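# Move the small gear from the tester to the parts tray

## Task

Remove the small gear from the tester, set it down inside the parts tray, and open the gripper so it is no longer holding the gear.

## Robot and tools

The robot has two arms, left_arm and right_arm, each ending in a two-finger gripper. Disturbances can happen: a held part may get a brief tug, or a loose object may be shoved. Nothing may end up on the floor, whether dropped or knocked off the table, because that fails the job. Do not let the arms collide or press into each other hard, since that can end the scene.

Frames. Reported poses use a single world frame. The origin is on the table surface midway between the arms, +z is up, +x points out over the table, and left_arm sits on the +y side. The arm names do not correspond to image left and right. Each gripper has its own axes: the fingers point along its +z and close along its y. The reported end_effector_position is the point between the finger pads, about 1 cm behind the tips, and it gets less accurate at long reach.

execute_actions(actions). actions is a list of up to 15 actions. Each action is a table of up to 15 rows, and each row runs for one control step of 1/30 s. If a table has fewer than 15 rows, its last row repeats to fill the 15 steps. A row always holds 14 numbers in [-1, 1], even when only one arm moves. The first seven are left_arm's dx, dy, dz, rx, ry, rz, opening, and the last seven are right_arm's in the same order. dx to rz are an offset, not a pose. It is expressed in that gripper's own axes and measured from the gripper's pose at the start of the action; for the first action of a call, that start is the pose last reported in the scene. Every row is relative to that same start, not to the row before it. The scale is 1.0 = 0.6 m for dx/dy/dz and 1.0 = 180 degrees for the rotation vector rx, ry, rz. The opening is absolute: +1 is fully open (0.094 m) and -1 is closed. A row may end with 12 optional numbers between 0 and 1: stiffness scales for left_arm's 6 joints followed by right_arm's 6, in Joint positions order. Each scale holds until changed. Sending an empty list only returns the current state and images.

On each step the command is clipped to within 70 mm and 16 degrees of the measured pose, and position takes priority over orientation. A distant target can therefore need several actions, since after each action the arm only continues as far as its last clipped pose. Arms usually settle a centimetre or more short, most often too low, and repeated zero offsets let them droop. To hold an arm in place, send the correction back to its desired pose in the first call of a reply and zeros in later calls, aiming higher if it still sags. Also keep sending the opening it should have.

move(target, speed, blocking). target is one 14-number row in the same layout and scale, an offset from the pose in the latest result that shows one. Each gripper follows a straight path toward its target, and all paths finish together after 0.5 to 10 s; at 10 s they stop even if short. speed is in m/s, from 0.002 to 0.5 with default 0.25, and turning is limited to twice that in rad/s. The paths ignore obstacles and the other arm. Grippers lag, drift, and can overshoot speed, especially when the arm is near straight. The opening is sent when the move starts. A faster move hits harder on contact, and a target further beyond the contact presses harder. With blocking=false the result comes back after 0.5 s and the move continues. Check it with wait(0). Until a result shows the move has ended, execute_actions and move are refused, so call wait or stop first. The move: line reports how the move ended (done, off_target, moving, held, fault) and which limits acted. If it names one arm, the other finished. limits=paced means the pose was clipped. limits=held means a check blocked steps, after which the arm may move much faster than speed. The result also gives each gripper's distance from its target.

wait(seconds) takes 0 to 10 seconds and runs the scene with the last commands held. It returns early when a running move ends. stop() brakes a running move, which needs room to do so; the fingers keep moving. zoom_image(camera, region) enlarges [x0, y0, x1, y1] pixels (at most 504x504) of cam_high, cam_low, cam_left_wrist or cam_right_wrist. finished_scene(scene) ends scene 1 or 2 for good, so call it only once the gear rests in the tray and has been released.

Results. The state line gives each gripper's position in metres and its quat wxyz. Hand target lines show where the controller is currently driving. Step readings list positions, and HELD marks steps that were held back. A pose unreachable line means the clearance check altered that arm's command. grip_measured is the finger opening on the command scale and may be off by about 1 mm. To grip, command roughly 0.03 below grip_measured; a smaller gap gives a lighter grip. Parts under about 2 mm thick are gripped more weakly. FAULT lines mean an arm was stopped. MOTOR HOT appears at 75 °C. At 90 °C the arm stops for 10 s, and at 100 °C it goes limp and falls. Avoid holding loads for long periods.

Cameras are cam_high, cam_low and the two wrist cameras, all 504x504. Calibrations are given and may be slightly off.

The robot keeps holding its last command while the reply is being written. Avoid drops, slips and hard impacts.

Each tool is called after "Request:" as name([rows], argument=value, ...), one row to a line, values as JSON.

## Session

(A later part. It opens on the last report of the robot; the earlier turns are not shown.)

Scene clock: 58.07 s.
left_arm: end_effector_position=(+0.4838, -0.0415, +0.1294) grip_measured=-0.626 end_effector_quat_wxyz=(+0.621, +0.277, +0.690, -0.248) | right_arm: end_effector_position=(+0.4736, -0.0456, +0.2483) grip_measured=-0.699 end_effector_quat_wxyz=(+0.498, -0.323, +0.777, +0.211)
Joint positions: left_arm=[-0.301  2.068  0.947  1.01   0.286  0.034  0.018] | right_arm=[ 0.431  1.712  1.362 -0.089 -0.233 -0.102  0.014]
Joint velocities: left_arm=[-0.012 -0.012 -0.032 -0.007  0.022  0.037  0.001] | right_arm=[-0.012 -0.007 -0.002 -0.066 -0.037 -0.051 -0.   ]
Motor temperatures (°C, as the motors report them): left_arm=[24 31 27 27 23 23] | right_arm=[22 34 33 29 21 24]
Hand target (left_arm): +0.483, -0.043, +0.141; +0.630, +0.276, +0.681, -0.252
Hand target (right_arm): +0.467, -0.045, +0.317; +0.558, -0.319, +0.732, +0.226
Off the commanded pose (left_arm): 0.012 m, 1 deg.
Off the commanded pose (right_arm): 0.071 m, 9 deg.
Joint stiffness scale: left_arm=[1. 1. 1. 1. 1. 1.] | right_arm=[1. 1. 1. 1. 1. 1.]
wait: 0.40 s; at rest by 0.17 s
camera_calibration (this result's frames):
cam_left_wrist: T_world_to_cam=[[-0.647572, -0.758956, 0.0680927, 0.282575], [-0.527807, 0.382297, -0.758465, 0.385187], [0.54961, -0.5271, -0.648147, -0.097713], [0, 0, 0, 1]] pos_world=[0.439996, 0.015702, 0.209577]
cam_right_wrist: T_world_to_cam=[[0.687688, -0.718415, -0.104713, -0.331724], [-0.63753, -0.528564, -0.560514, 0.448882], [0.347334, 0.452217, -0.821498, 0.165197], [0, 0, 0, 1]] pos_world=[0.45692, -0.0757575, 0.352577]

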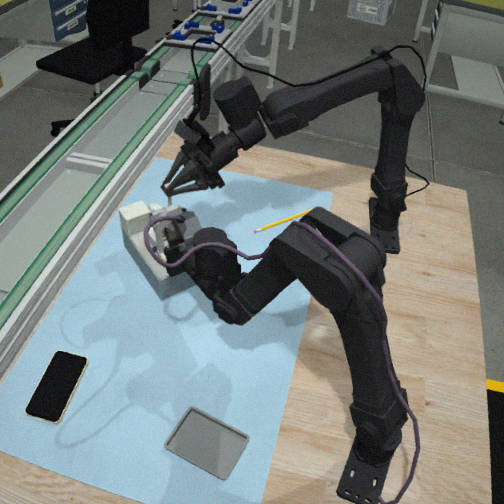

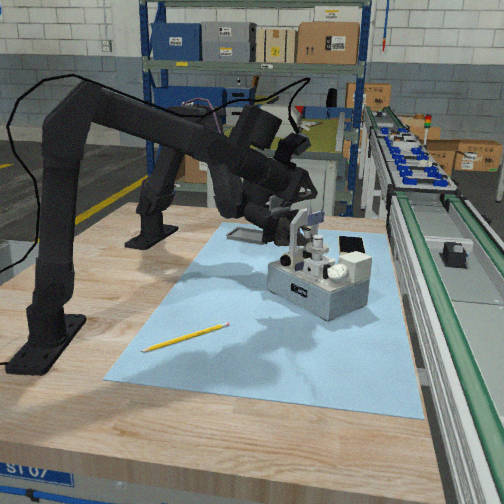

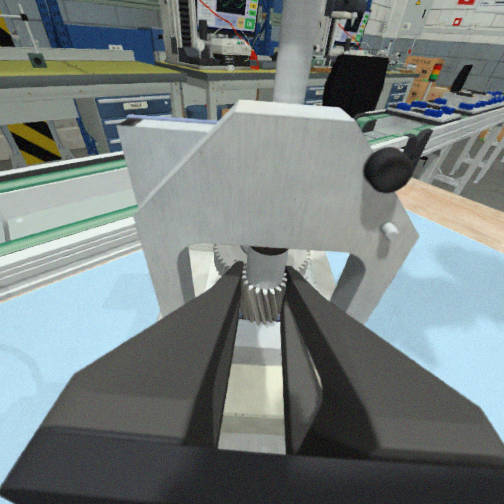

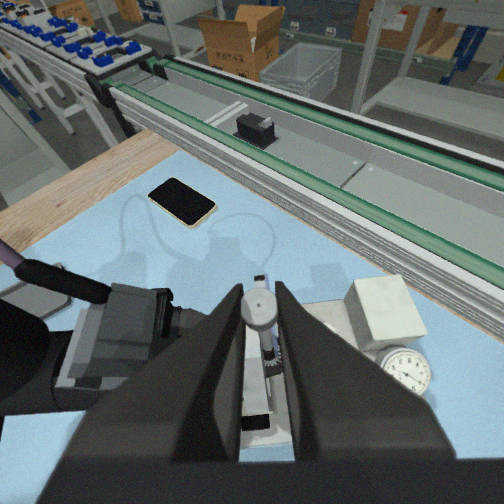

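Request:
execute_actions([
  [[-0.0215,-0.002,-0.0025,0.001,-0.008,0.0004,-0.66,-0.103,0.008,-0.047,-0.0004,-0.047,-0.0099,-0.735],[-0.023,-0.002,-0.003,0.001,-0.0085,0.0004,-0.66,-0.102,0.008,-0.0465,-0.0004,-0.047,-0.0099,-0.735],[-0.0245,-0.002,-0.0035,0.001,-0.009,0.0004,-0.66,-0.101,0.008,-0.046,-0.0004,-0.047,-0.0099,-0.735],[-0.026,-0.002,-0.004,0.001,-0.0095,0.0004,-0.66,-0.100,0.008,-0.0455,-0.0004,-0.047,-0.0099,-0.735],[-0.0275,-0.002,-0.0045,0.001,-0.010,0.0004,-0.66,-0.099,0.008,-0.045,-0.0004,-0.047,-0.0099,-0.735],[-0.029,-0.002,-0.005,0.001,-0.0105,0.0004,-0.66,-0.098,0.008,-0.0445,-0.0004,-0.047,-0.0099,-0.735],[-0.030,-0.002,-0.0055,0.001,-0.011,0.0004,-0.66,-0.0975,0.008,-0.044,-0.0004,-0.047,-0.0099,-0.735],[-0.031,-0.002,-0.006,0.001,-0.0115,0.0004,-0.66,-0.0975,0.008,-0.044,-0.0004,-0.047,-0.0099,-0.735],[-0.032,-0.002,-0.0065,0.001,-0.012,0.0004,-0.66,-0.0975,0.008,-0.044,-0.0004,-0.047,-0.0099,-0.735],[-0.033,-0.002,-0.007,0.001,-0.0125,0.0004,-0.66,-0.0975,0.008,-0.044,-0.0004,-0.047,-0.0099,-0.735],[-0.034,-0.002,-0.0075,0.001,-0.013,0.0004,-0.66,-0.0975,0.008,-0.044,-0.0004,-0.047,-0.0099,-0.735],[-0.035,-0.002,-0.008,0.001,-0.013,0.0004,-0.66,-0.0975,0.008,-0.044,-0.0004,-0.047,-0.0099,-0.735],[-0.036,-0.002,-0.0085,0.001,-0.013,0.0004,-0.66,-0.0975,0.008,-0.044,-0.0004,-0.047,-0.0099,-0.735],[-0.037,-0.002,-0.009,0.001,-0.013,0.0004,-0.66,-0.0975,0.008,-0.044,-0.0004,-0.047,-0.0099,-0.735],[-0.0373,-0.002,-0.009,0.001,-0.013,0.0004,-0.66,-0.0975,0.008,-0.044,-0.0004,-0.047,-0.0099,-0.735]],
])

Request:
wait(seconds=0.4)

Scene clock: 59.83 s.
left_arm: end_effector_position=(+0.4830, -0.0411, +0.1374) grip_measured=-0.626 end_effector_quat_wxyz=(+0.624, +0.276, +0.687, -0.249) | right_arm: end_effector_position=(+0.4736, -0.0456, +0.2483) grip_measured=-0.699 end_effector_quat_wxyz=(+0.498, -0.323, +0.777, +0.211)
Joint positions: left_arm=[-0.301  2.047  0.945  1.001  0.286  0.031  0.018] | right_arm=[ 0.431  1.712  1.362 -0.089 -0.233 -0.102  0.014]
Joint velocities: left_arm=[-0.002 -0.12  -0.002  0.007  0.051  0.022 -0.   ] | right_arm=[ 0.022  0.002  0.002 -0.066 -0.037  0.037 -0.   ]
Motor temperatures (°C, as the motors report them): left_arm=[24 31 27 27 23 23] | right_arm=[22 35 33 29 21 24]
Hand target (left_arm): +0.481, -0.041, +0.152; +0.635, +0.274, +0.677, -0.254
Hand target (right_arm): +0.468, -0.045, +0.311; +0.557, -0.319, +0.732, +0.226
Off the commanded pose (left_arm): 0.015 m, 2 deg.
Off the commanded pose (right_arm): 0.064 m, 9 deg.
Joint stiffness scale: left_arm=[1. 1. 1. 1. 1. 1.] | right_arm=[1. 1. 1. 1. 1. 1.]
Step readings (end_effector_position):
0: left_arm (+0.4838, -0.0415, +0.1294) | right_arm (+0.4736, -0.0456, +0.2483)
1: left_arm (+0.4838, -0.0415, +0.1293) | right_arm (+0.4736, -0.0456, +0.2483)
2: left_arm (+0.4838, -0.0415, +0.1293) | right_arm (+0.4736, -0.0456, +0.2483)
4: left_arm (+0.4838, -0.0415, +0.1293) | right_arm (+0.4736, -0.0456, +0.2483)
8: left_arm (+0.4837, -0.0414, +0.1303) | right_arm (+0.4736, -0.0456, +0.2483)
15: end_effector_position above
camera_calibration (this result's frames):
cam_left_wrist: T_world_to_cam=[[-0.647775, -0.758708, 0.0689175, 0.281804], [-0.523055, 0.377152, -0.76431, 0.388912], [0.553896, -0.531149, -0.641156, -0.0950318], [0, 0, 0, 1]] pos_world=[0.438606, 0.0166523, 0.216898]
cam_right_wrist: T_world_to_cam=[[0.687688, -0.718415, -0.104713, -0.331724], [-0.63753, -0.528564, -0.560514, 0.448882], [0.347334, 0.452217, -0.821498, 0.165197], [0, 0, 0, 1]] pos_world=[0.45692, -0.0757575, 0.352577]

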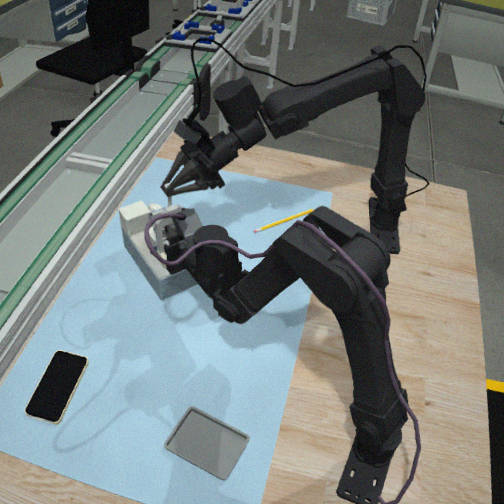

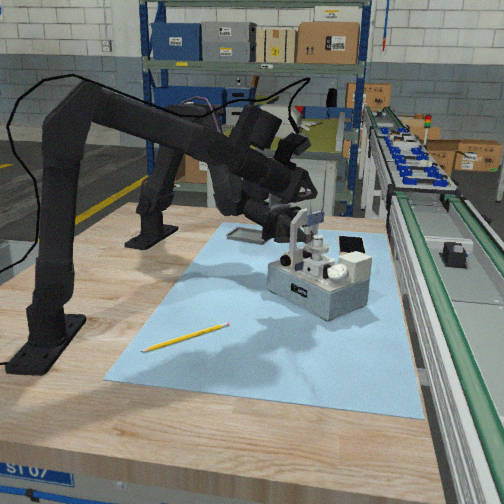

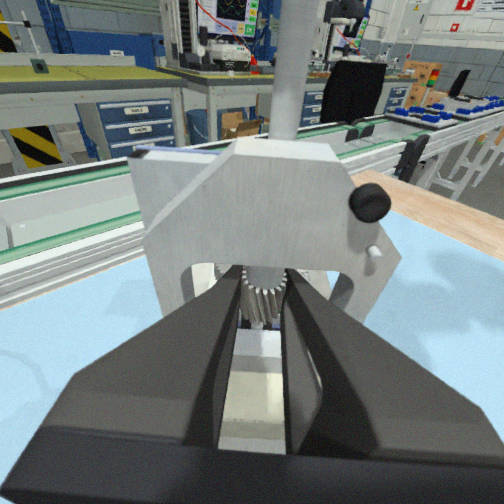

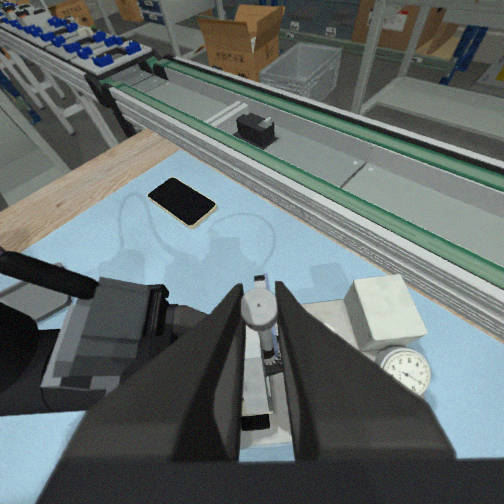

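Scene clock: 60.23 s.
left_arm: end_effector_position=(+0.4828, -0.0410, +0.1392) grip_measured=-0.626 end_effector_quat_wxyz=(+0.625, +0.275, +0.687, -0.249) | right_arm: end_effector_position=(+0.4736, -0.0456, +0.2483) grip_measured=-0.699 end_effector_quat_wxyz=(+0.498, -0.323, +0.777, +0.211)
Joint positions: left_arm=[-0.301  2.043  0.945  0.998  0.286  0.029  0.018] | right_arm=[ 0.431  1.712  1.362 -0.089 -0.233 -0.102  0.014]
Joint velocities: left_arm=[-0.012  0.007  0.022 -0.022 -0.037  0.022  0.   ] | right_arm=[-0.007  0.017  0.007  0.066 -0.037  0.051 -0.   ]
Motor temperatures (°C, as the motors report them): left_arm=[24 31 27 27 23 23] | right_arm=[22 35 33 29 21 24]
Hand target (left_arm): +0.481, -0.041, +0.152; +0.635, +0.274, +0.677, -0.254
Hand target (right_arm): +0.468, -0.045, +0.311; +0.557, -0.319, +0.732, +0.226
Off the commanded pose (left_arm): 0.013 m, 2 deg.
Off the commanded pose (right_arm): 0.064 m, 9 deg.
Joint stiffness scale: left_arm=[1. 1. 1. 1. 1. 1.] | right_arm=[1. 1. 1. 1. 1. 1.]
wait: 0.40 s; at rest by 0.20 s
camera_calibration (this result's frames):
cam_left_wrist: T_world_to_cam=[[-0.647755, -0.758662, 0.069612, 0.281542], [-0.522399, 0.375798, -0.765425, 0.389944], [0.554538, -0.532173, -0.639749, -0.0943356], [0, 0, 0, 1]] pos_world=[0.43839, 0.0168522, 0.218523]
cam_right_wrist: T_world_to_cam=[[0.687688, -0.718415, -0.104713, -0.331724], [-0.63753, -0.528564, -0.560514, 0.448882], [0.347334, 0.452217, -0.821498, 0.165197], [0, 0, 0, 1]] pos_world=[0.45692, -0.0757575, 0.352577]

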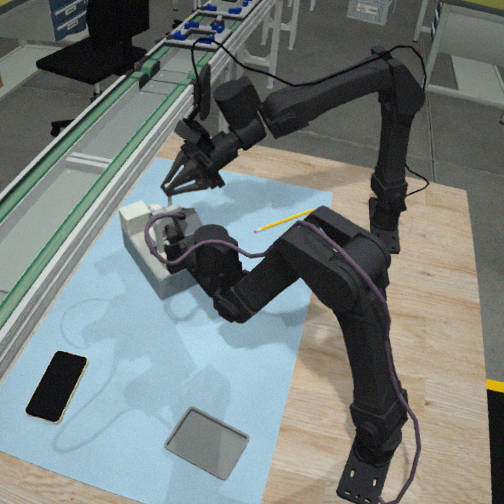

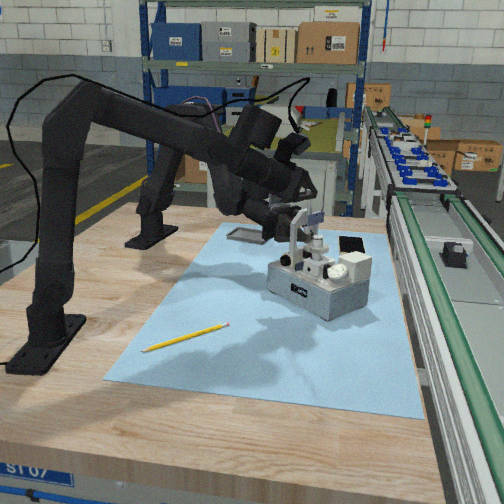

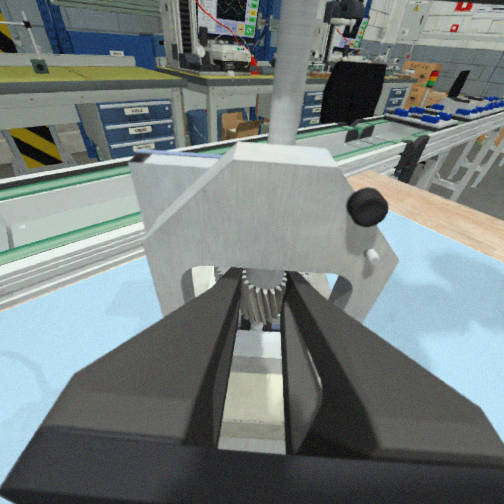

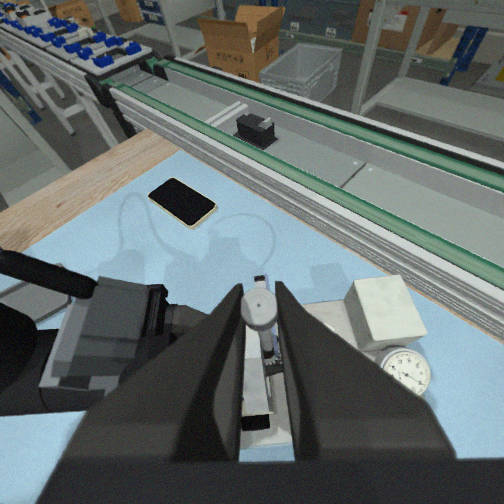

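Request:
zoom_image(camera="cam_low", region=[285, 185, 335, 260])

Request:
zoom_image(camera="cam_left_wrist", region=[170, 230, 370, 400])

Region (285, 185, 335, 260) of cam_low's 504x504 image, scaled by 6.720, with more detail than that image has.

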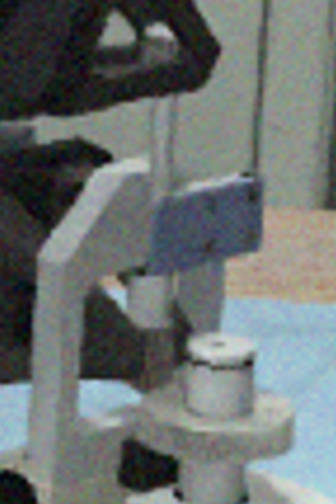

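Region (170, 230, 370, 400) of cam_left_wrist's 504x504 image, scaled by 2.520, with more detail than that image has; it fills the top 428 rows of this view, and the rest is white.

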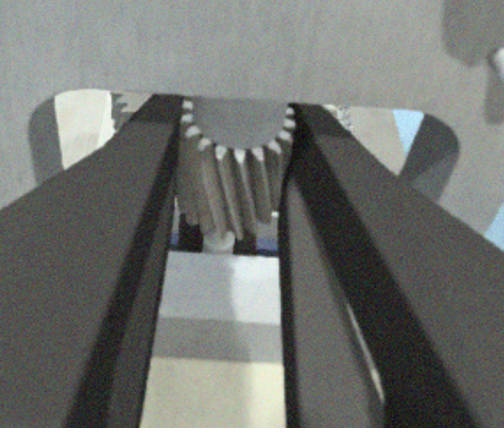

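Request:
execute_actions([
  [[-0.018,-0.0015,-0.0052,0.001,-0.0095,0.0004,-0.66,-0.099,0.008,-0.0447,-0.0004,-0.047,-0.0099,-0.735],[-0.0145,-0.0015,-0.005,0.001,-0.009,0.0004,-0.66,-0.1005,0.008,-0.0454,-0.0004,-0.047,-0.0099,-0.735],[-0.011,-0.0015,-0.0047,0.001,-0.008,0.0004,-0.66,-0.102,0.008,-0.0461,-0.0004,-0.047,-0.0099,-0.735],[-0.0075,-0.0015,-0.0044,0.001,-0.007,0.0004,-0.66,-0.1035,0.008,-0.0468,-0.0004,-0.047,-0.0099,-0.735],[-0.004,-0.0015,-0.0041,0.001,-0.006,0.0004,-0.66,-0.105,0.008,-0.0475,-0.0004,-0.047,-0.0099,-0.735],[-0.001,-0.0015,-0.0038,0.001,-0.0055,0.0004,-0.66,-0.106,0.008,-0.048,-0.0004,-0.047,-0.0099,-0.735],[0.002,-0.0015,-0.0035,0.001,-0.005,0.0004,-0.66,-0.107,0.008,-0.0484,-0.0004,-0.047,-0.0099,-0.735],[0.004,-0.0015,-0.0033,0.001,-0.0045,0.0004,-0.66,-0.108,0.008,-0.0489,-0.0004,-0.047,-0.0099,-0.735],[0.006,-0.0015,-0.0031,0.001,-0.004,0.0004,-0.66,-0.109,0.008,-0.0493,-0.0004,-0.047,-0.0099,-0.735],[0.008,-0.0015,-0.0029,0.001,-0.0035,0.0004,-0.66,-0.110,0.008,-0.0498,-0.0004,-0.047,-0.0099,-0.735],[0.0095,-0.0015,-0.0027,0.001,-0.003,0.0004,-0.66,-0.111,0.008,-0.0502,-0.0004,-0.047,-0.0099,-0.735],[0.011,-0.0015,-0.0025,0.001,-0.003,0.0004,-0.66,-0.112,0.008,-0.0506,-0.0004,-0.047,-0.0099,-0.735],[0.012,-0.0015,-0.0023,0.001,-0.0025,0.0004,-0.66,-0.113,0.008,-0.051,-0.0004,-0.047,-0.0099,-0.735],[0.013,-0.0015,-0.0022,0.001,-0.002,0.0004,-0.66,-0.114,0.008,-0.0515,-0.0004,-0.047,-0.0099,-0.735],[0.0135,-0.0015,-0.0021,0.001,-0.002,0.0004,-0.66,-0.114,0.008,-0.0515,-0.0004,-0.047,-0.0099,-0.735]],
])

Request:
wait(seconds=0.4)

Scene clock: 62.43 s.
left_arm: end_effector_position=(+0.4828, -0.0410, +0.1370) grip_measured=-0.626 end_effector_quat_wxyz=(+0.627, +0.275, +0.685, -0.250) | right_arm: end_effector_position=(+0.4735, -0.0457, +0.2515) grip_measured=-0.699 end_effector_quat_wxyz=(+0.496, -0.323, +0.778, +0.211)
Joint positions: left_arm=[-0.301  2.053  0.942  1.017  0.286  0.029  0.018] | right_arm=[ 0.431  1.712  1.379 -0.111 -0.233 -0.102  0.014]
Joint velocities: left_arm=[ 0.002  0.056 -0.012  0.081  0.007  0.022 -0.   ] | right_arm=[-0.007 -0.002  0.042 -0.051  0.022 -0.007 -0.001]
Motor temperatures (°C, as the motors report them): left_arm=[24 32 26 28 23 23] | right_arm=[22 36 33 29 21 24]
Hand target (left_arm): +0.481, -0.040, +0.131; +0.626, +0.276, +0.684, -0.251
Hand target (right_arm): +0.467, -0.045, +0.321; +0.557, -0.319, +0.732, +0.226
Off the commanded pose (left_arm): 0.006 m, 0 deg.
Off the commanded pose (right_arm): 0.072 m, 9 deg.
Joint stiffness scale: left_arm=[1. 1. 1. 1. 1. 1.] | right_arm=[1. 1. 1. 1. 1. 1.]
Step readings (end_effector_position):
0: left_arm (+0.4828, -0.0410, +0.1392) | right_arm (+0.4736, -0.0456, +0.2483)
1: left_arm (+0.4828, -0.0410, +0.1392) | right_arm (+0.4736, -0.0456, +0.2483)
2: left_arm (+0.4828, -0.0410, +0.1392) | right_arm (+0.4736, -0.0456, +0.2483)
4: left_arm (+0.4828, -0.0410, +0.1392) | right_arm (+0.4736, -0.0456, +0.2483)
8: left_arm (+0.4828, -0.0410, +0.1392) | right_arm (+0.4736, -0.0456, +0.2489)
15: end_effector_position above
camera_calibration (this result's frames):
cam_left_wrist: T_world_to_cam=[[-0.648083, -0.758494, 0.0683784, 0.282022], [-0.518752, 0.373931, -0.768812, 0.38691], [0.55757, -0.533725, -0.635809, -0.0977656], [0, 0, 0, 1]] pos_world=[0.437995, 0.0170541, 0.216017]
cam_right_wrist: T_world_to_cam=[[0.687381, -0.718598, -0.105471, -0.331042], [-0.639686, -0.530221, -0.556478, 0.450551], [0.343961, 0.449981, -0.824141, 0.170039], [0, 0, 0, 1]] pos_world=[0.457276, -0.0755094, 0.355942]

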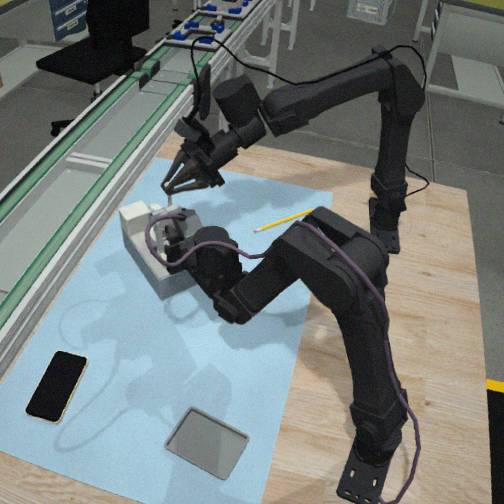

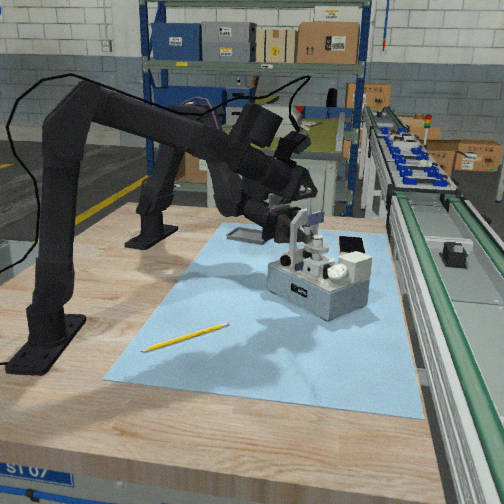

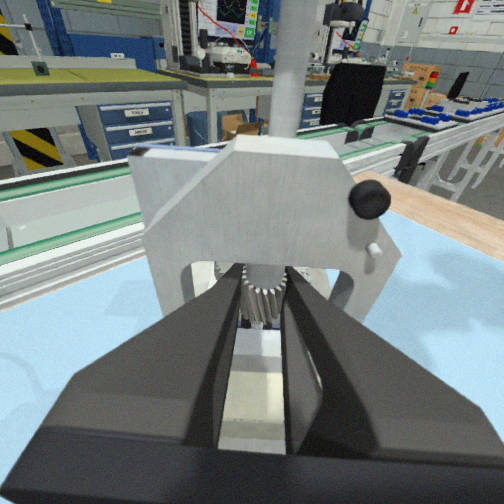

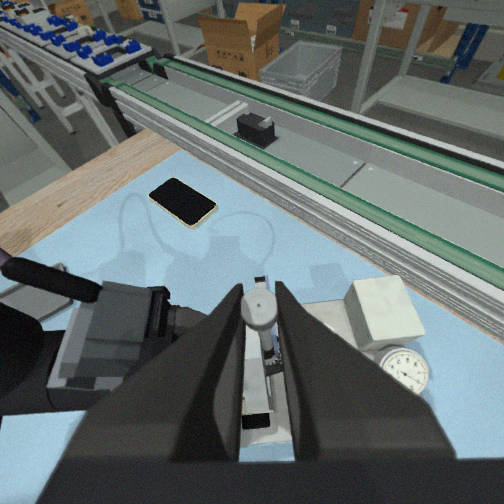

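Scene clock: 62.83 s.
left_arm: end_effector_position=(+0.4827, -0.0409, +0.1351) grip_measured=-0.626 end_effector_quat_wxyz=(+0.626, +0.275, +0.685, -0.250) | right_arm: end_effector_position=(+0.4735, -0.0458, +0.2517) grip_measured=-0.699 end_effector_quat_wxyz=(+0.496, -0.323, +0.778, +0.210)
Joint positions: left_arm=[-0.301  2.058  0.941  1.022  0.286  0.029  0.018] | right_arm=[ 0.431  1.712  1.381 -0.115 -0.233 -0.102  0.014]
Joint velocities: left_arm=[-0.007  0.007  0.022 -0.007 -0.037  0.037 -0.001] | right_arm=[ 0.027  0.002 -0.017  0.022 -0.081  0.037  0.001]
Motor temperatures (°C, as the motors report them): left_arm=[24 32 26 28 23 23] | right_arm=[22 36 33 29 21 24]
Hand target (left_arm): +0.481, -0.040, +0.131; +0.626, +0.276, +0.685, -0.251
Hand target (right_arm): +0.467, -0.045, +0.322; +0.557, -0.319, +0.732, +0.226
Off the commanded pose (left_arm): 0.004 m, 0 deg.
Off the commanded pose (right_arm): 0.072 m, 9 deg.
Joint stiffness scale: left_arm=[1. 1. 1. 1. 1. 1.] | right_arm=[1. 1. 1. 1. 1. 1.]
wait: 0.40 s; at rest by 0.23 s
camera_calibration (this result's frames):
cam_left_wrist: T_world_to_cam=[[-0.648013, -0.75853, 0.0686429, 0.282055], [-0.519535, 0.374332, -0.768088, 0.385642], [0.556922, -0.533393, -0.636655, -0.098465], [0, 0, 0, 1]] pos_world=[0.437967, 0.0170685, 0.214157]
cam_right_wrist: T_world_to_cam=[[0.687039, -0.718912, -0.105565, -0.330898], [-0.640368, -0.530405, -0.555517, 0.450687], [0.343375, 0.449263, -0.824777, 0.170672], [0, 0, 0, 1]] pos_world=[0.457341, -0.0755163, 0.356199]

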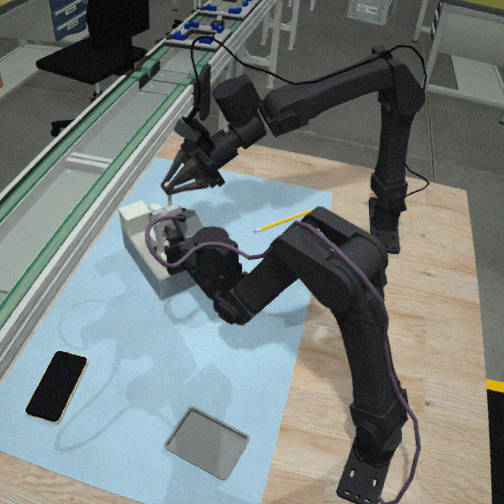

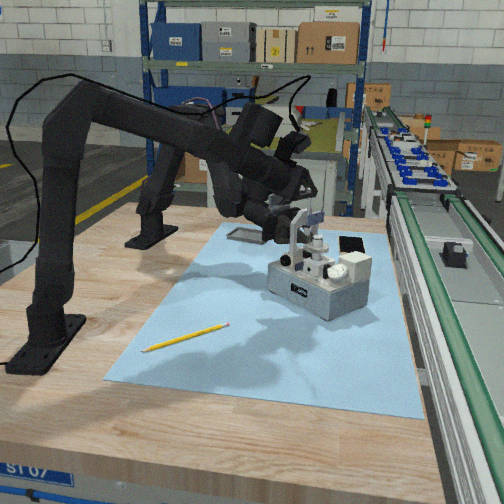

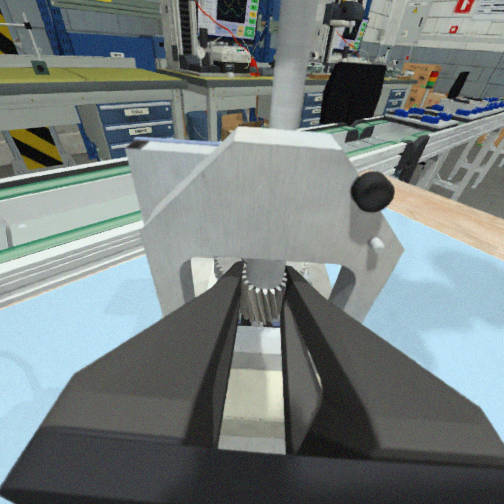

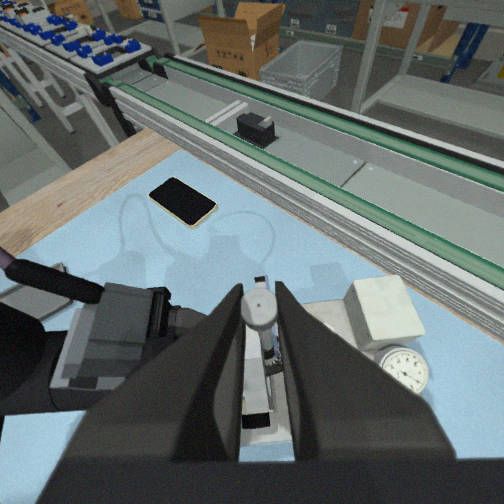

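Request:
execute_actions([
  [[0.003,-0.0014,-0.004,0.001,-0.001,0.0004,-0.66,-0.105,0.008,-0.0475,-0.0004,-0.049,-0.0099,-0.735],[-0.001,-0.0013,-0.006,0.001,-0.001,0.0004,-0.66,-0.104,0.008,-0.047,-0.0004,-0.049,-0.0099,-0.735],[-0.005,-0.0012,-0.0085,0.001,-0.001,0.0004,-0.66,-0.103,0.008,-0.0465,-0.0004,-0.049,-0.0099,-0.735],[-0.008,-0.0011,-0.0115,0.001,-0.001,0.0004,-0.66,-0.102,0.008,-0.046,-0.0004,-0.048,-0.0099,-0.735],[-0.0088,-0.001,-0.0145,0.001,-0.001,0.0004,-0.66,-0.101,0.008,-0.0455,-0.0004,-0.048,-0.0099,-0.735],[-0.0085,-0.0009,-0.0175,0.001,-0.001,0.0004,-0.66,-0.100,0.008,-0.045,-0.0004,-0.048,-0.0099,-0.735],[-0.0082,-0.0008,-0.0205,0.001,-0.001,0.0004,-0.66,-0.099,0.008,-0.0447,-0.0004,-0.047,-0.0099,-0.735],[-0.008,-0.0007,-0.0235,0.001,-0.001,0.0004,-0.66,-0.098,0.008,-0.0443,-0.0004,-0.047,-0.0099,-0.735],[-0.0077,-0.0006,-0.0265,0.001,-0.001,0.0004,-0.66,-0.097,0.008,-0.0438,-0.0004,-0.046,-0.0099,-0.735],[-0.0074,-0.0005,-0.0295,0.001,-0.001,0.0004,-0.66,-0.096,0.008,-0.0434,-0.0004,-0.046,-0.0099,-0.735],[-0.0071,-0.0004,-0.0325,0.001,-0.001,0.0004,-0.66,-0.095,0.008,-0.043,-0.0004,-0.045,-0.0099,-0.735],[-0.0068,-0.0003,-0.0355,0.001,-0.001,0.0004,-0.66,-0.094,0.008,-0.0425,-0.0004,-0.045,-0.0099,-0.735],[-0.0066,-0.0002,-0.0385,0.001,-0.001,0.0004,-0.66,-0.093,0.008,-0.042,-0.0004,-0.044,-0.0099,-0.735],[-0.0064,-0.0001,-0.041,0.001,-0.001,0.0004,-0.66,-0.092,0.008,-0.0416,-0.0004,-0.044,-0.0099,-0.735],[-0.0062,0.0,-0.0424,0.001,-0.001,0.0004,-0.66,-0.091,0.008,-0.0412,-0.0004,-0.044,-0.0099,-0.735]],
])

Request:
wait(seconds=0.4)

Scene clock: 65.20 s.
left_arm: end_effector_position=(+0.4669, -0.0302, +0.1299) grip_measured=-0.626 end_effector_quat_wxyz=(+0.616, +0.276, +0.695, -0.249) | right_arm: end_effector_position=(+0.4735, -0.0458, +0.2517) grip_measured=-0.699 end_effector_quat_wxyz=(+0.496, -0.323, +0.778, +0.210)
Joint positions: left_arm=[-0.294  2.006  0.859  1.025  0.294  0.029  0.018] | right_arm=[ 0.431  1.712  1.381 -0.115 -0.233 -0.102  0.014]
Joint velocities: left_arm=[ 0.056 -0.1   -0.173 -0.037  0.007 -0.037  0.   ] | right_arm=[ 0.012  0.007 -0.002 -0.051 -0.022 -0.007  0.   ]
Motor temperatures (°C, as the motors report them): left_arm=[24 32 26 28 23 23] | right_arm=[22 37 34 29 21 24]
Hand target (left_arm): +0.465, -0.024, +0.141; +0.627, +0.276, +0.684, -0.251
Hand target (right_arm): +0.468, -0.044, +0.310; +0.551, -0.321, +0.737, +0.224
Off the commanded pose (left_arm): 0.013 m, 2 deg.
Off the commanded pose (right_arm): 0.060 m, 8 deg.
Joint stiffness scale: left_arm=[1. 1. 1. 1. 1. 1.] | right_arm=[1. 1. 1. 1. 1. 1.]
Step readings (end_effector_position):
0: left_arm (+0.4827, -0.0409, +0.1352) | right_arm (+0.4735, -0.0458, +0.2517)
1: left_arm (+0.4827, -0.0409, +0.1352) | right_arm (+0.4735, -0.0458, +0.2517)
2: left_arm (+0.4827, -0.0409, +0.1352) | right_arm (+0.4735, -0.0458, +0.2517)
4: left_arm (+0.4823, -0.0407, +0.1350) | right_arm (+0.4735, -0.0458, +0.2517)
8: left_arm (+0.4767, -0.0379, +0.1337) | right_arm (+0.4735, -0.0458, +0.2517)
15: end_effector_position above
camera_calibration (this result's frames):
cam_left_wrist: T_world_to_cam=[[-0.646476, -0.759157, 0.0758216, 0.278662], [-0.538273, 0.383421, -0.7505, 0.376222], [0.540676, -0.525993, -0.656507, -0.076809], [0, 0, 0, 1]] pos_world=[0.424187, 0.0268958, 0.2108]
cam_right_wrist: T_world_to_cam=[[0.687039, -0.718912, -0.105565, -0.330898], [-0.640368, -0.530405, -0.555517, 0.450687], [0.343375, 0.449263, -0.824777, 0.170672], [0, 0, 0, 1]] pos_world=[0.457341, -0.0755163, 0.356199]

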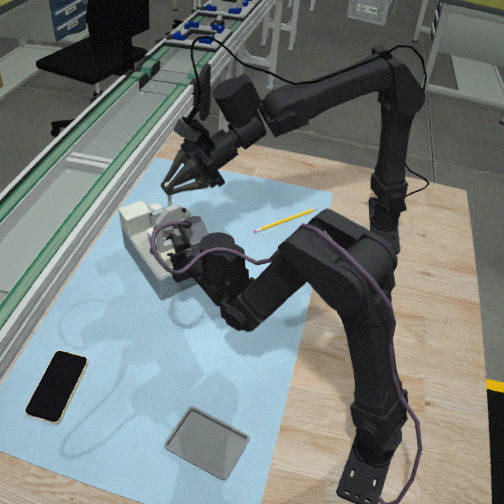

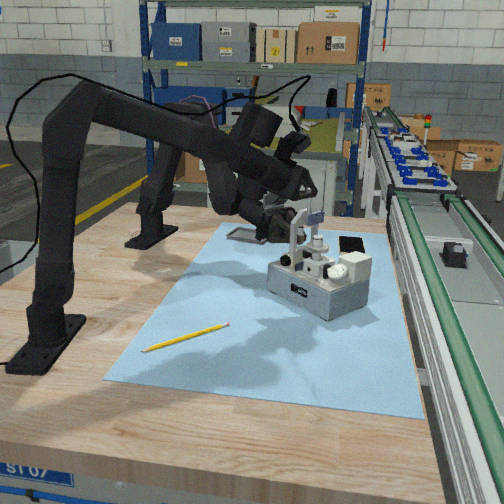

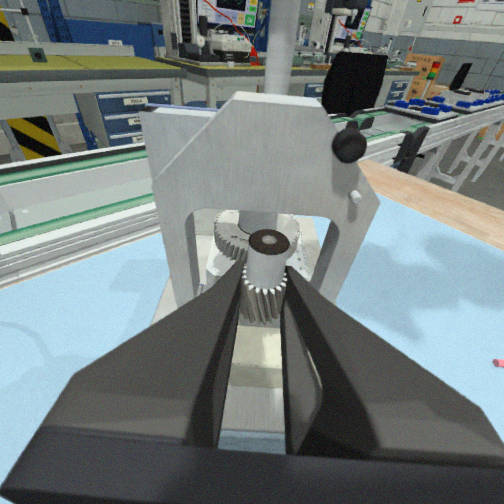

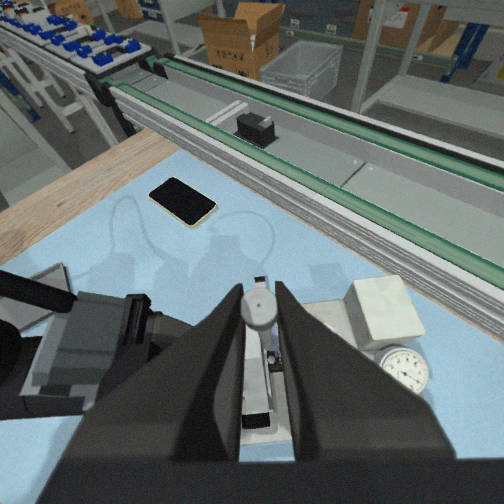

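Scene clock: 65.60 s.
left_arm: end_effector_position=(+0.4661, -0.0273, +0.1295) grip_measured=-0.626 end_effector_quat_wxyz=(+0.616, +0.275, +0.695, -0.249) | right_arm: end_effector_position=(+0.4735, -0.0458, +0.2517) grip_measured=-0.699 end_effector_quat_wxyz=(+0.496, -0.323, +0.778, +0.210)
Joint positions: left_arm=[-0.289  2.001  0.849  1.028  0.297  0.029  0.018] | right_arm=[ 0.431  1.712  1.381 -0.115 -0.233 -0.102  0.014]
Joint velocities: left_arm=[-0.002 -0.007  0.007 -0.007  0.007 -0.022 -0.001] | right_arm=[-0.002 -0.002 -0.002 -0.051  0.066 -0.007 -0.   ]
Motor temperatures (°C, as the motors report them): left_arm=[24 32 26 28 23 23] | right_arm=[22 37 34 29 21 24]
Hand target (left_arm): +0.465, -0.025, +0.141; +0.627, +0.276, +0.684, -0.251
Hand target (right_arm): +0.468, -0.044, +0.310; +0.551, -0.321, +0.737, +0.224
Off the commanded pose (left_arm): 0.012 m, 2 deg.
Off the commanded pose (right_arm): 0.060 m, 8 deg.
Joint stiffness scale: left_arm=[1. 1. 1. 1. 1. 1.] | right_arm=[1. 1. 1. 1. 1. 1.]
wait: 0.40 s; at rest by 0.23 s
camera_calibration (this result's frames):
cam_left_wrist: T_world_to_cam=[[-0.644915, -0.760416, 0.0765015, 0.279502], [-0.539923, 0.38248, -0.749795, 0.375006], [0.540896, -0.524859, -0.657233, -0.0750848], [0, 0, 0, 1]] pos_world=[0.423343, 0.0296969, 0.210447]
cam_right_wrist: T_world_to_cam=[[0.687039, -0.718912, -0.105565, -0.330898], [-0.640368, -0.530405, -0.555517, 0.450687], [0.343375, 0.449263, -0.824777, 0.170672], [0, 0, 0, 1]] pos_world=[0.457341, -0.0755163, 0.356199]

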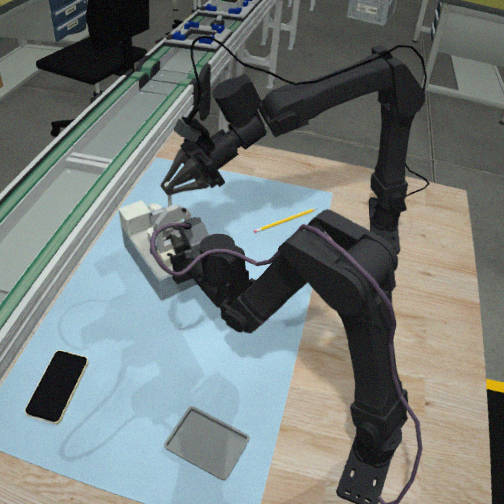

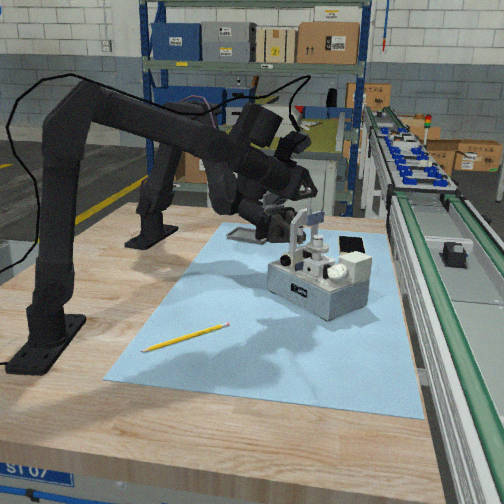

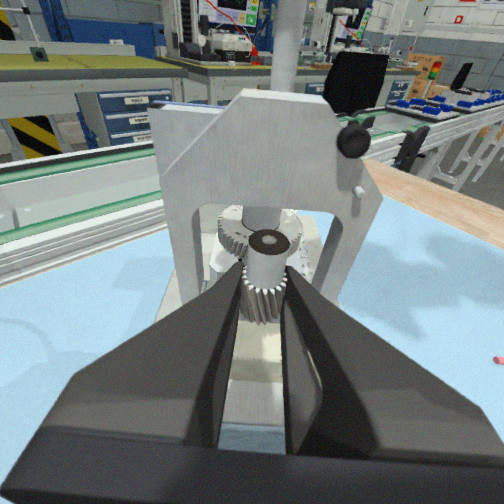

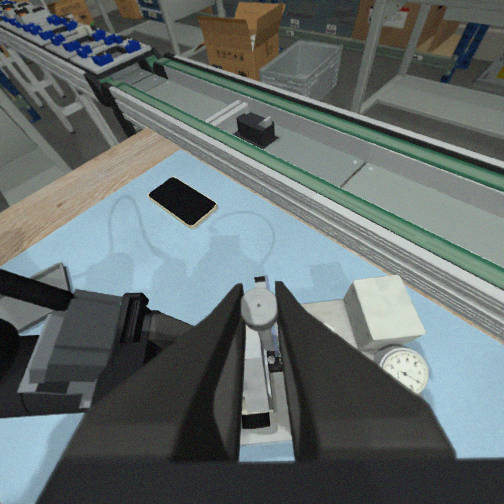

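Request:
execute_actions([
  [[-0.0185,0.003,-0.011,0.001,-0.008,0.0004,-0.66,-0.086,0.0076,-0.039,-0.0004,-0.0415,-0.0094,-0.735],[-0.0187,0.0036,-0.015,0.001,-0.007,0.0004,-0.66,-0.0805,0.0072,-0.0365,-0.0004,-0.039,-0.0089,-0.735],[-0.019,0.0044,-0.020,0.001,-0.005,0.0004,-0.66,-0.075,0.0068,-0.034,-0.0004,-0.0364,-0.0083,-0.735],[-0.0192,0.0054,-0.026,0.001,-0.003,0.0004,-0.66,-0.070,0.0064,-0.0317,-0.0003,-0.034,-0.0078,-0.735],[-0.0194,0.0066,-0.033,0.001,0.0,0.0004,-0.66,-0.0645,0.006,-0.0293,-0.0003,-0.0313,-0.0073,-0.735],[-0.0197,0.0079,-0.040,0.001,0.003,0.0004,-0.66,-0.059,0.0056,-0.027,-0.0003,-0.0288,-0.0067,-0.735],[-0.02,0.0092,-0.047,0.001,0.006,0.0004,-0.66,-0.054,0.0052,-0.0245,-0.0003,-0.0263,-0.0062,-0.735],[-0.0202,0.0105,-0.054,0.001,0.009,0.0004,-0.66,-0.049,0.0048,-0.022,-0.0002,-0.0237,-0.0057,-0.735],[-0.0204,0.0118,-0.061,0.001,0.012,0.0004,-0.66,-0.0435,0.0044,-0.0198,-0.0002,-0.0212,-0.0052,-0.735],[-0.0206,0.013,-0.068,0.001,0.015,0.0004,-0.66,-0.038,0.004,-0.0174,-0.0002,-0.0187,-0.0046,-0.735],[-0.0208,0.0142,-0.075,0.001,0.018,0.0004,-0.66,-0.033,0.0036,-0.015,-0.0001,-0.016,-0.0041,-0.735],[-0.021,0.0154,-0.082,0.001,0.021,0.0004,-0.66,-0.028,0.0032,-0.0126,-0.0001,-0.0136,-0.0036,-0.735],[-0.0212,0.0166,-0.089,0.001,0.024,0.0004,-0.66,-0.0225,0.0028,-0.0102,-0.0001,-0.011,-0.003,-0.735],[-0.0215,0.0177,-0.096,0.001,0.027,0.0004,-0.66,-0.017,0.0024,-0.0079,0.0,-0.0085,-0.0025,-0.735],[-0.0217,0.0188,-0.1018,0.001,0.03,0.0004,-0.66,-0.012,0.002,-0.0055,0.0,-0.006,-0.002,-0.735]],
])

Request:
wait(seconds=0.3)

Scene clock: 69.60 s.
left_arm: end_effector_position=(+0.4411, +0.0131, +0.1581) grip_measured=-0.626 end_effector_quat_wxyz=(+0.611, +0.273, +0.704, -0.238) | right_arm: end_effector_position=(+0.4741, -0.0454, +0.2402) grip_measured=-0.699 end_effector_quat_wxyz=(+0.484, -0.326, +0.785, +0.207)
Joint positions: left_arm=[-0.22   1.77   0.713  0.907  0.346  0.049  0.018] | right_arm=[ 0.431  1.729  1.381 -0.128 -0.233 -0.107  0.014]
Joint velocities: left_arm=[ 0.168 -0.589 -0.276 -0.491  0.139  0.066  0.   ] | right_arm=[-0.007  0.037 -0.002 -0.022 -0.051 -0.051 -0.001]
Motor temperatures (°C, as the motors report them): left_arm=[24 32 26 29 23 23] | right_arm=[22 38 34 30 21 24]
Hand target (left_arm): +0.430, +0.021, +0.149; +0.586, +0.284, +0.721, -0.239
Hand target (right_arm): +0.473, -0.045, +0.259; +0.504, -0.324, +0.773, +0.212
Off the commanded pose (left_arm): 0.016 m, 4 deg.
Off the commanded pose (right_arm): 0.020 m, 3 deg.
Joint stiffness scale: left_arm=[1. 1. 1. 1. 1. 1.] | right_arm=[1. 1. 1. 1. 1. 1.]
Step readings (end_effector_position):
0: left_arm (+0.4660, -0.0273, +0.1295) | right_arm (+0.4735, -0.0458, +0.2517)
1: left_arm (+0.4660, -0.0273, +0.1299) | right_arm (+0.4735, -0.0458, +0.2517)
2: left_arm (+0.4655, -0.0270, +0.1302) | right_arm (+0.4735, -0.0458, +0.2517)
4: left_arm (+0.4629, -0.0245, +0.1322) | right_arm (+0.4736, -0.0457, +0.2513)
8: left_arm (+0.4550, -0.0127, +0.1400) | right_arm (+0.4738, -0.0456, +0.2494)
15: end_effector_position above
camera_calibration (this result's frames):
cam_left_wrist: T_world_to_cam=[[-0.630019, -0.773372, 0.0705087, 0.286445], [-0.556704, 0.386471, -0.735337, 0.372562], [0.54144, -0.502528, -0.674024, -0.0195501], [0, 0, 0, 1]] pos_world=[0.398457, 0.0677195, 0.240584]
cam_right_wrist: T_world_to_cam=[[0.686128, -0.719439, -0.107871, -0.331296], [-0.651713, -0.541983, -0.530589, 0.443671], [0.323262, 0.434353, -0.840737, 0.173513], [0, 0, 0, 1]] pos_world=[0.460368, -0.0732512, 0.345548]

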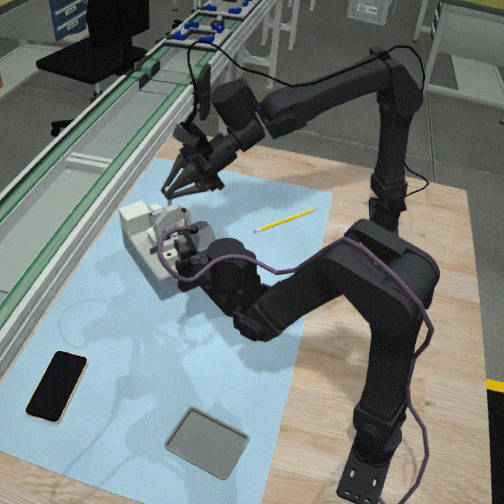

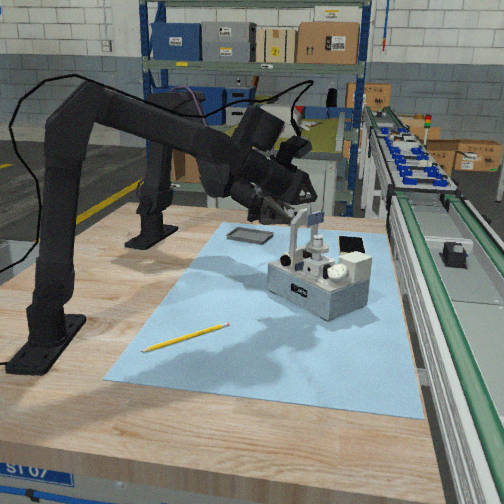

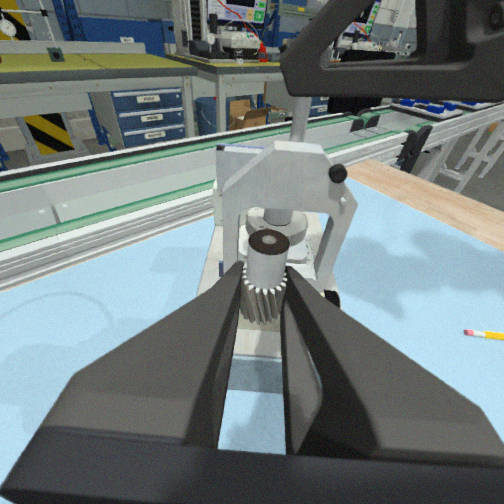

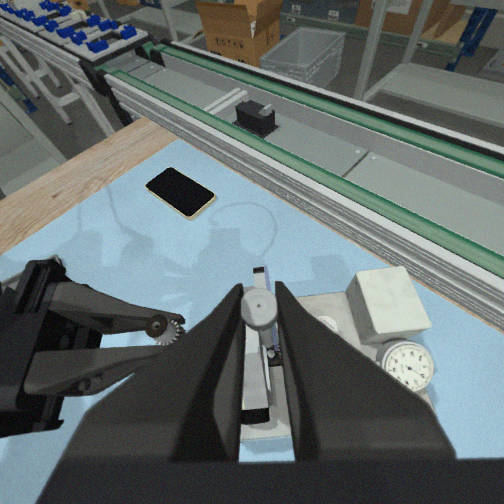

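Scene clock: 69.90 s.
left_arm: end_effector_position=(+0.4354, +0.0187, +0.1554) grip_measured=-0.626 end_effector_quat_wxyz=(+0.597, +0.278, +0.714, -0.237) | right_arm: end_effector_position=(+0.4741, -0.0454, +0.2386) grip_measured=-0.699 end_effector_quat_wxyz=(+0.482, -0.327, +0.786, +0.207)
Joint positions: left_arm=[-0.207  1.731  0.7    0.841  0.365  0.062  0.018] | right_arm=[ 0.431  1.731  1.381 -0.13  -0.233 -0.108  0.014]
Joint velocities: left_arm=[-0.017 -0.002 -0.012 -0.183 -0.007  0.007  0.   ] | right_arm=[-0.022  0.012  0.012 -0.022 -0.007  0.066 -0.   ]
Motor temperatures (°C, as the motors report them): left_arm=[24 32 26 29 23 23] | right_arm=[22 38 34 30 21 24]
Hand target (left_arm): +0.430, +0.021, +0.149; +0.586, +0.284, +0.721, -0.239
Hand target (right_arm): +0.473, -0.045, +0.259; +0.504, -0.324, +0.772, +0.212
Off the commanded pose (left_arm): 0.008 m, 2 deg.
Off the commanded pose (right_arm): 0.021 m, 3 deg.
Joint stiffness scale: left_arm=[1. 1. 1. 1. 1. 1.] | right_arm=[1. 1. 1. 1. 1. 1.]
wait: 0.30 s; no rest
camera_calibration (this result's frames):
cam_left_wrist: T_world_to_cam=[[-0.633721, -0.77016, 0.0724732, 0.288628], [-0.574878, 0.406195, -0.710296, 0.368954], [0.517603, -0.491793, -0.700162, -0.00118772], [0, 0, 0, 1]] pos_world=[0.395628, 0.0718383, 0.240317]
cam_right_wrist: T_world_to_cam=[[0.686188, -0.719395, -0.10778, -0.331528], [-0.652952, -0.543832, -0.527162, 0.442571], [0.320624, 0.432108, -0.842902, 0.173821], [0, 0, 0, 1]] pos_world=[0.460737, -0.0729248, 0.344089]

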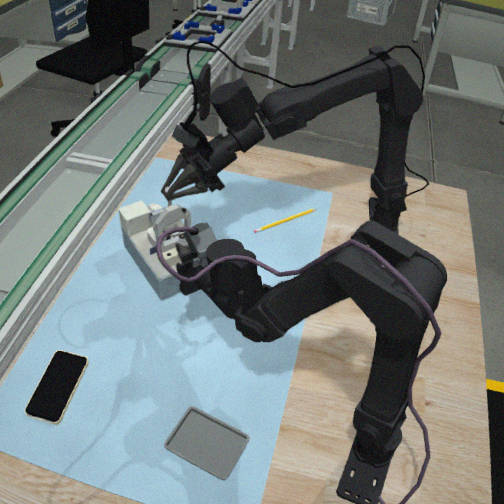

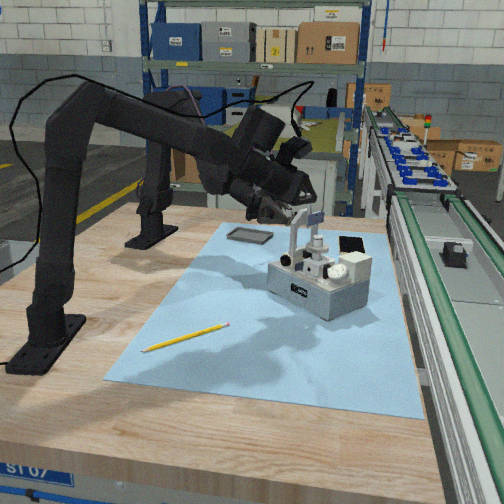

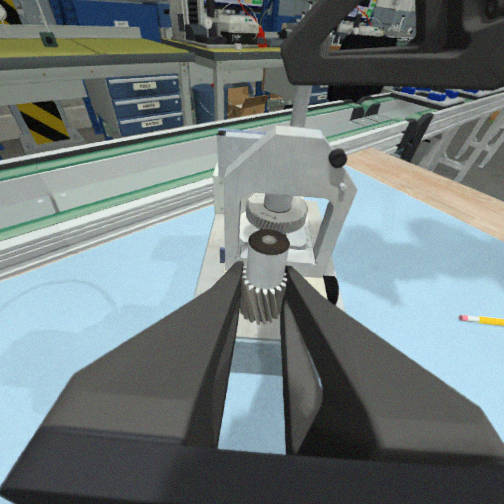

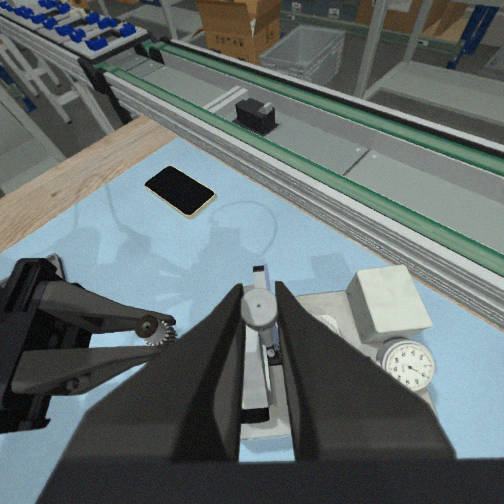

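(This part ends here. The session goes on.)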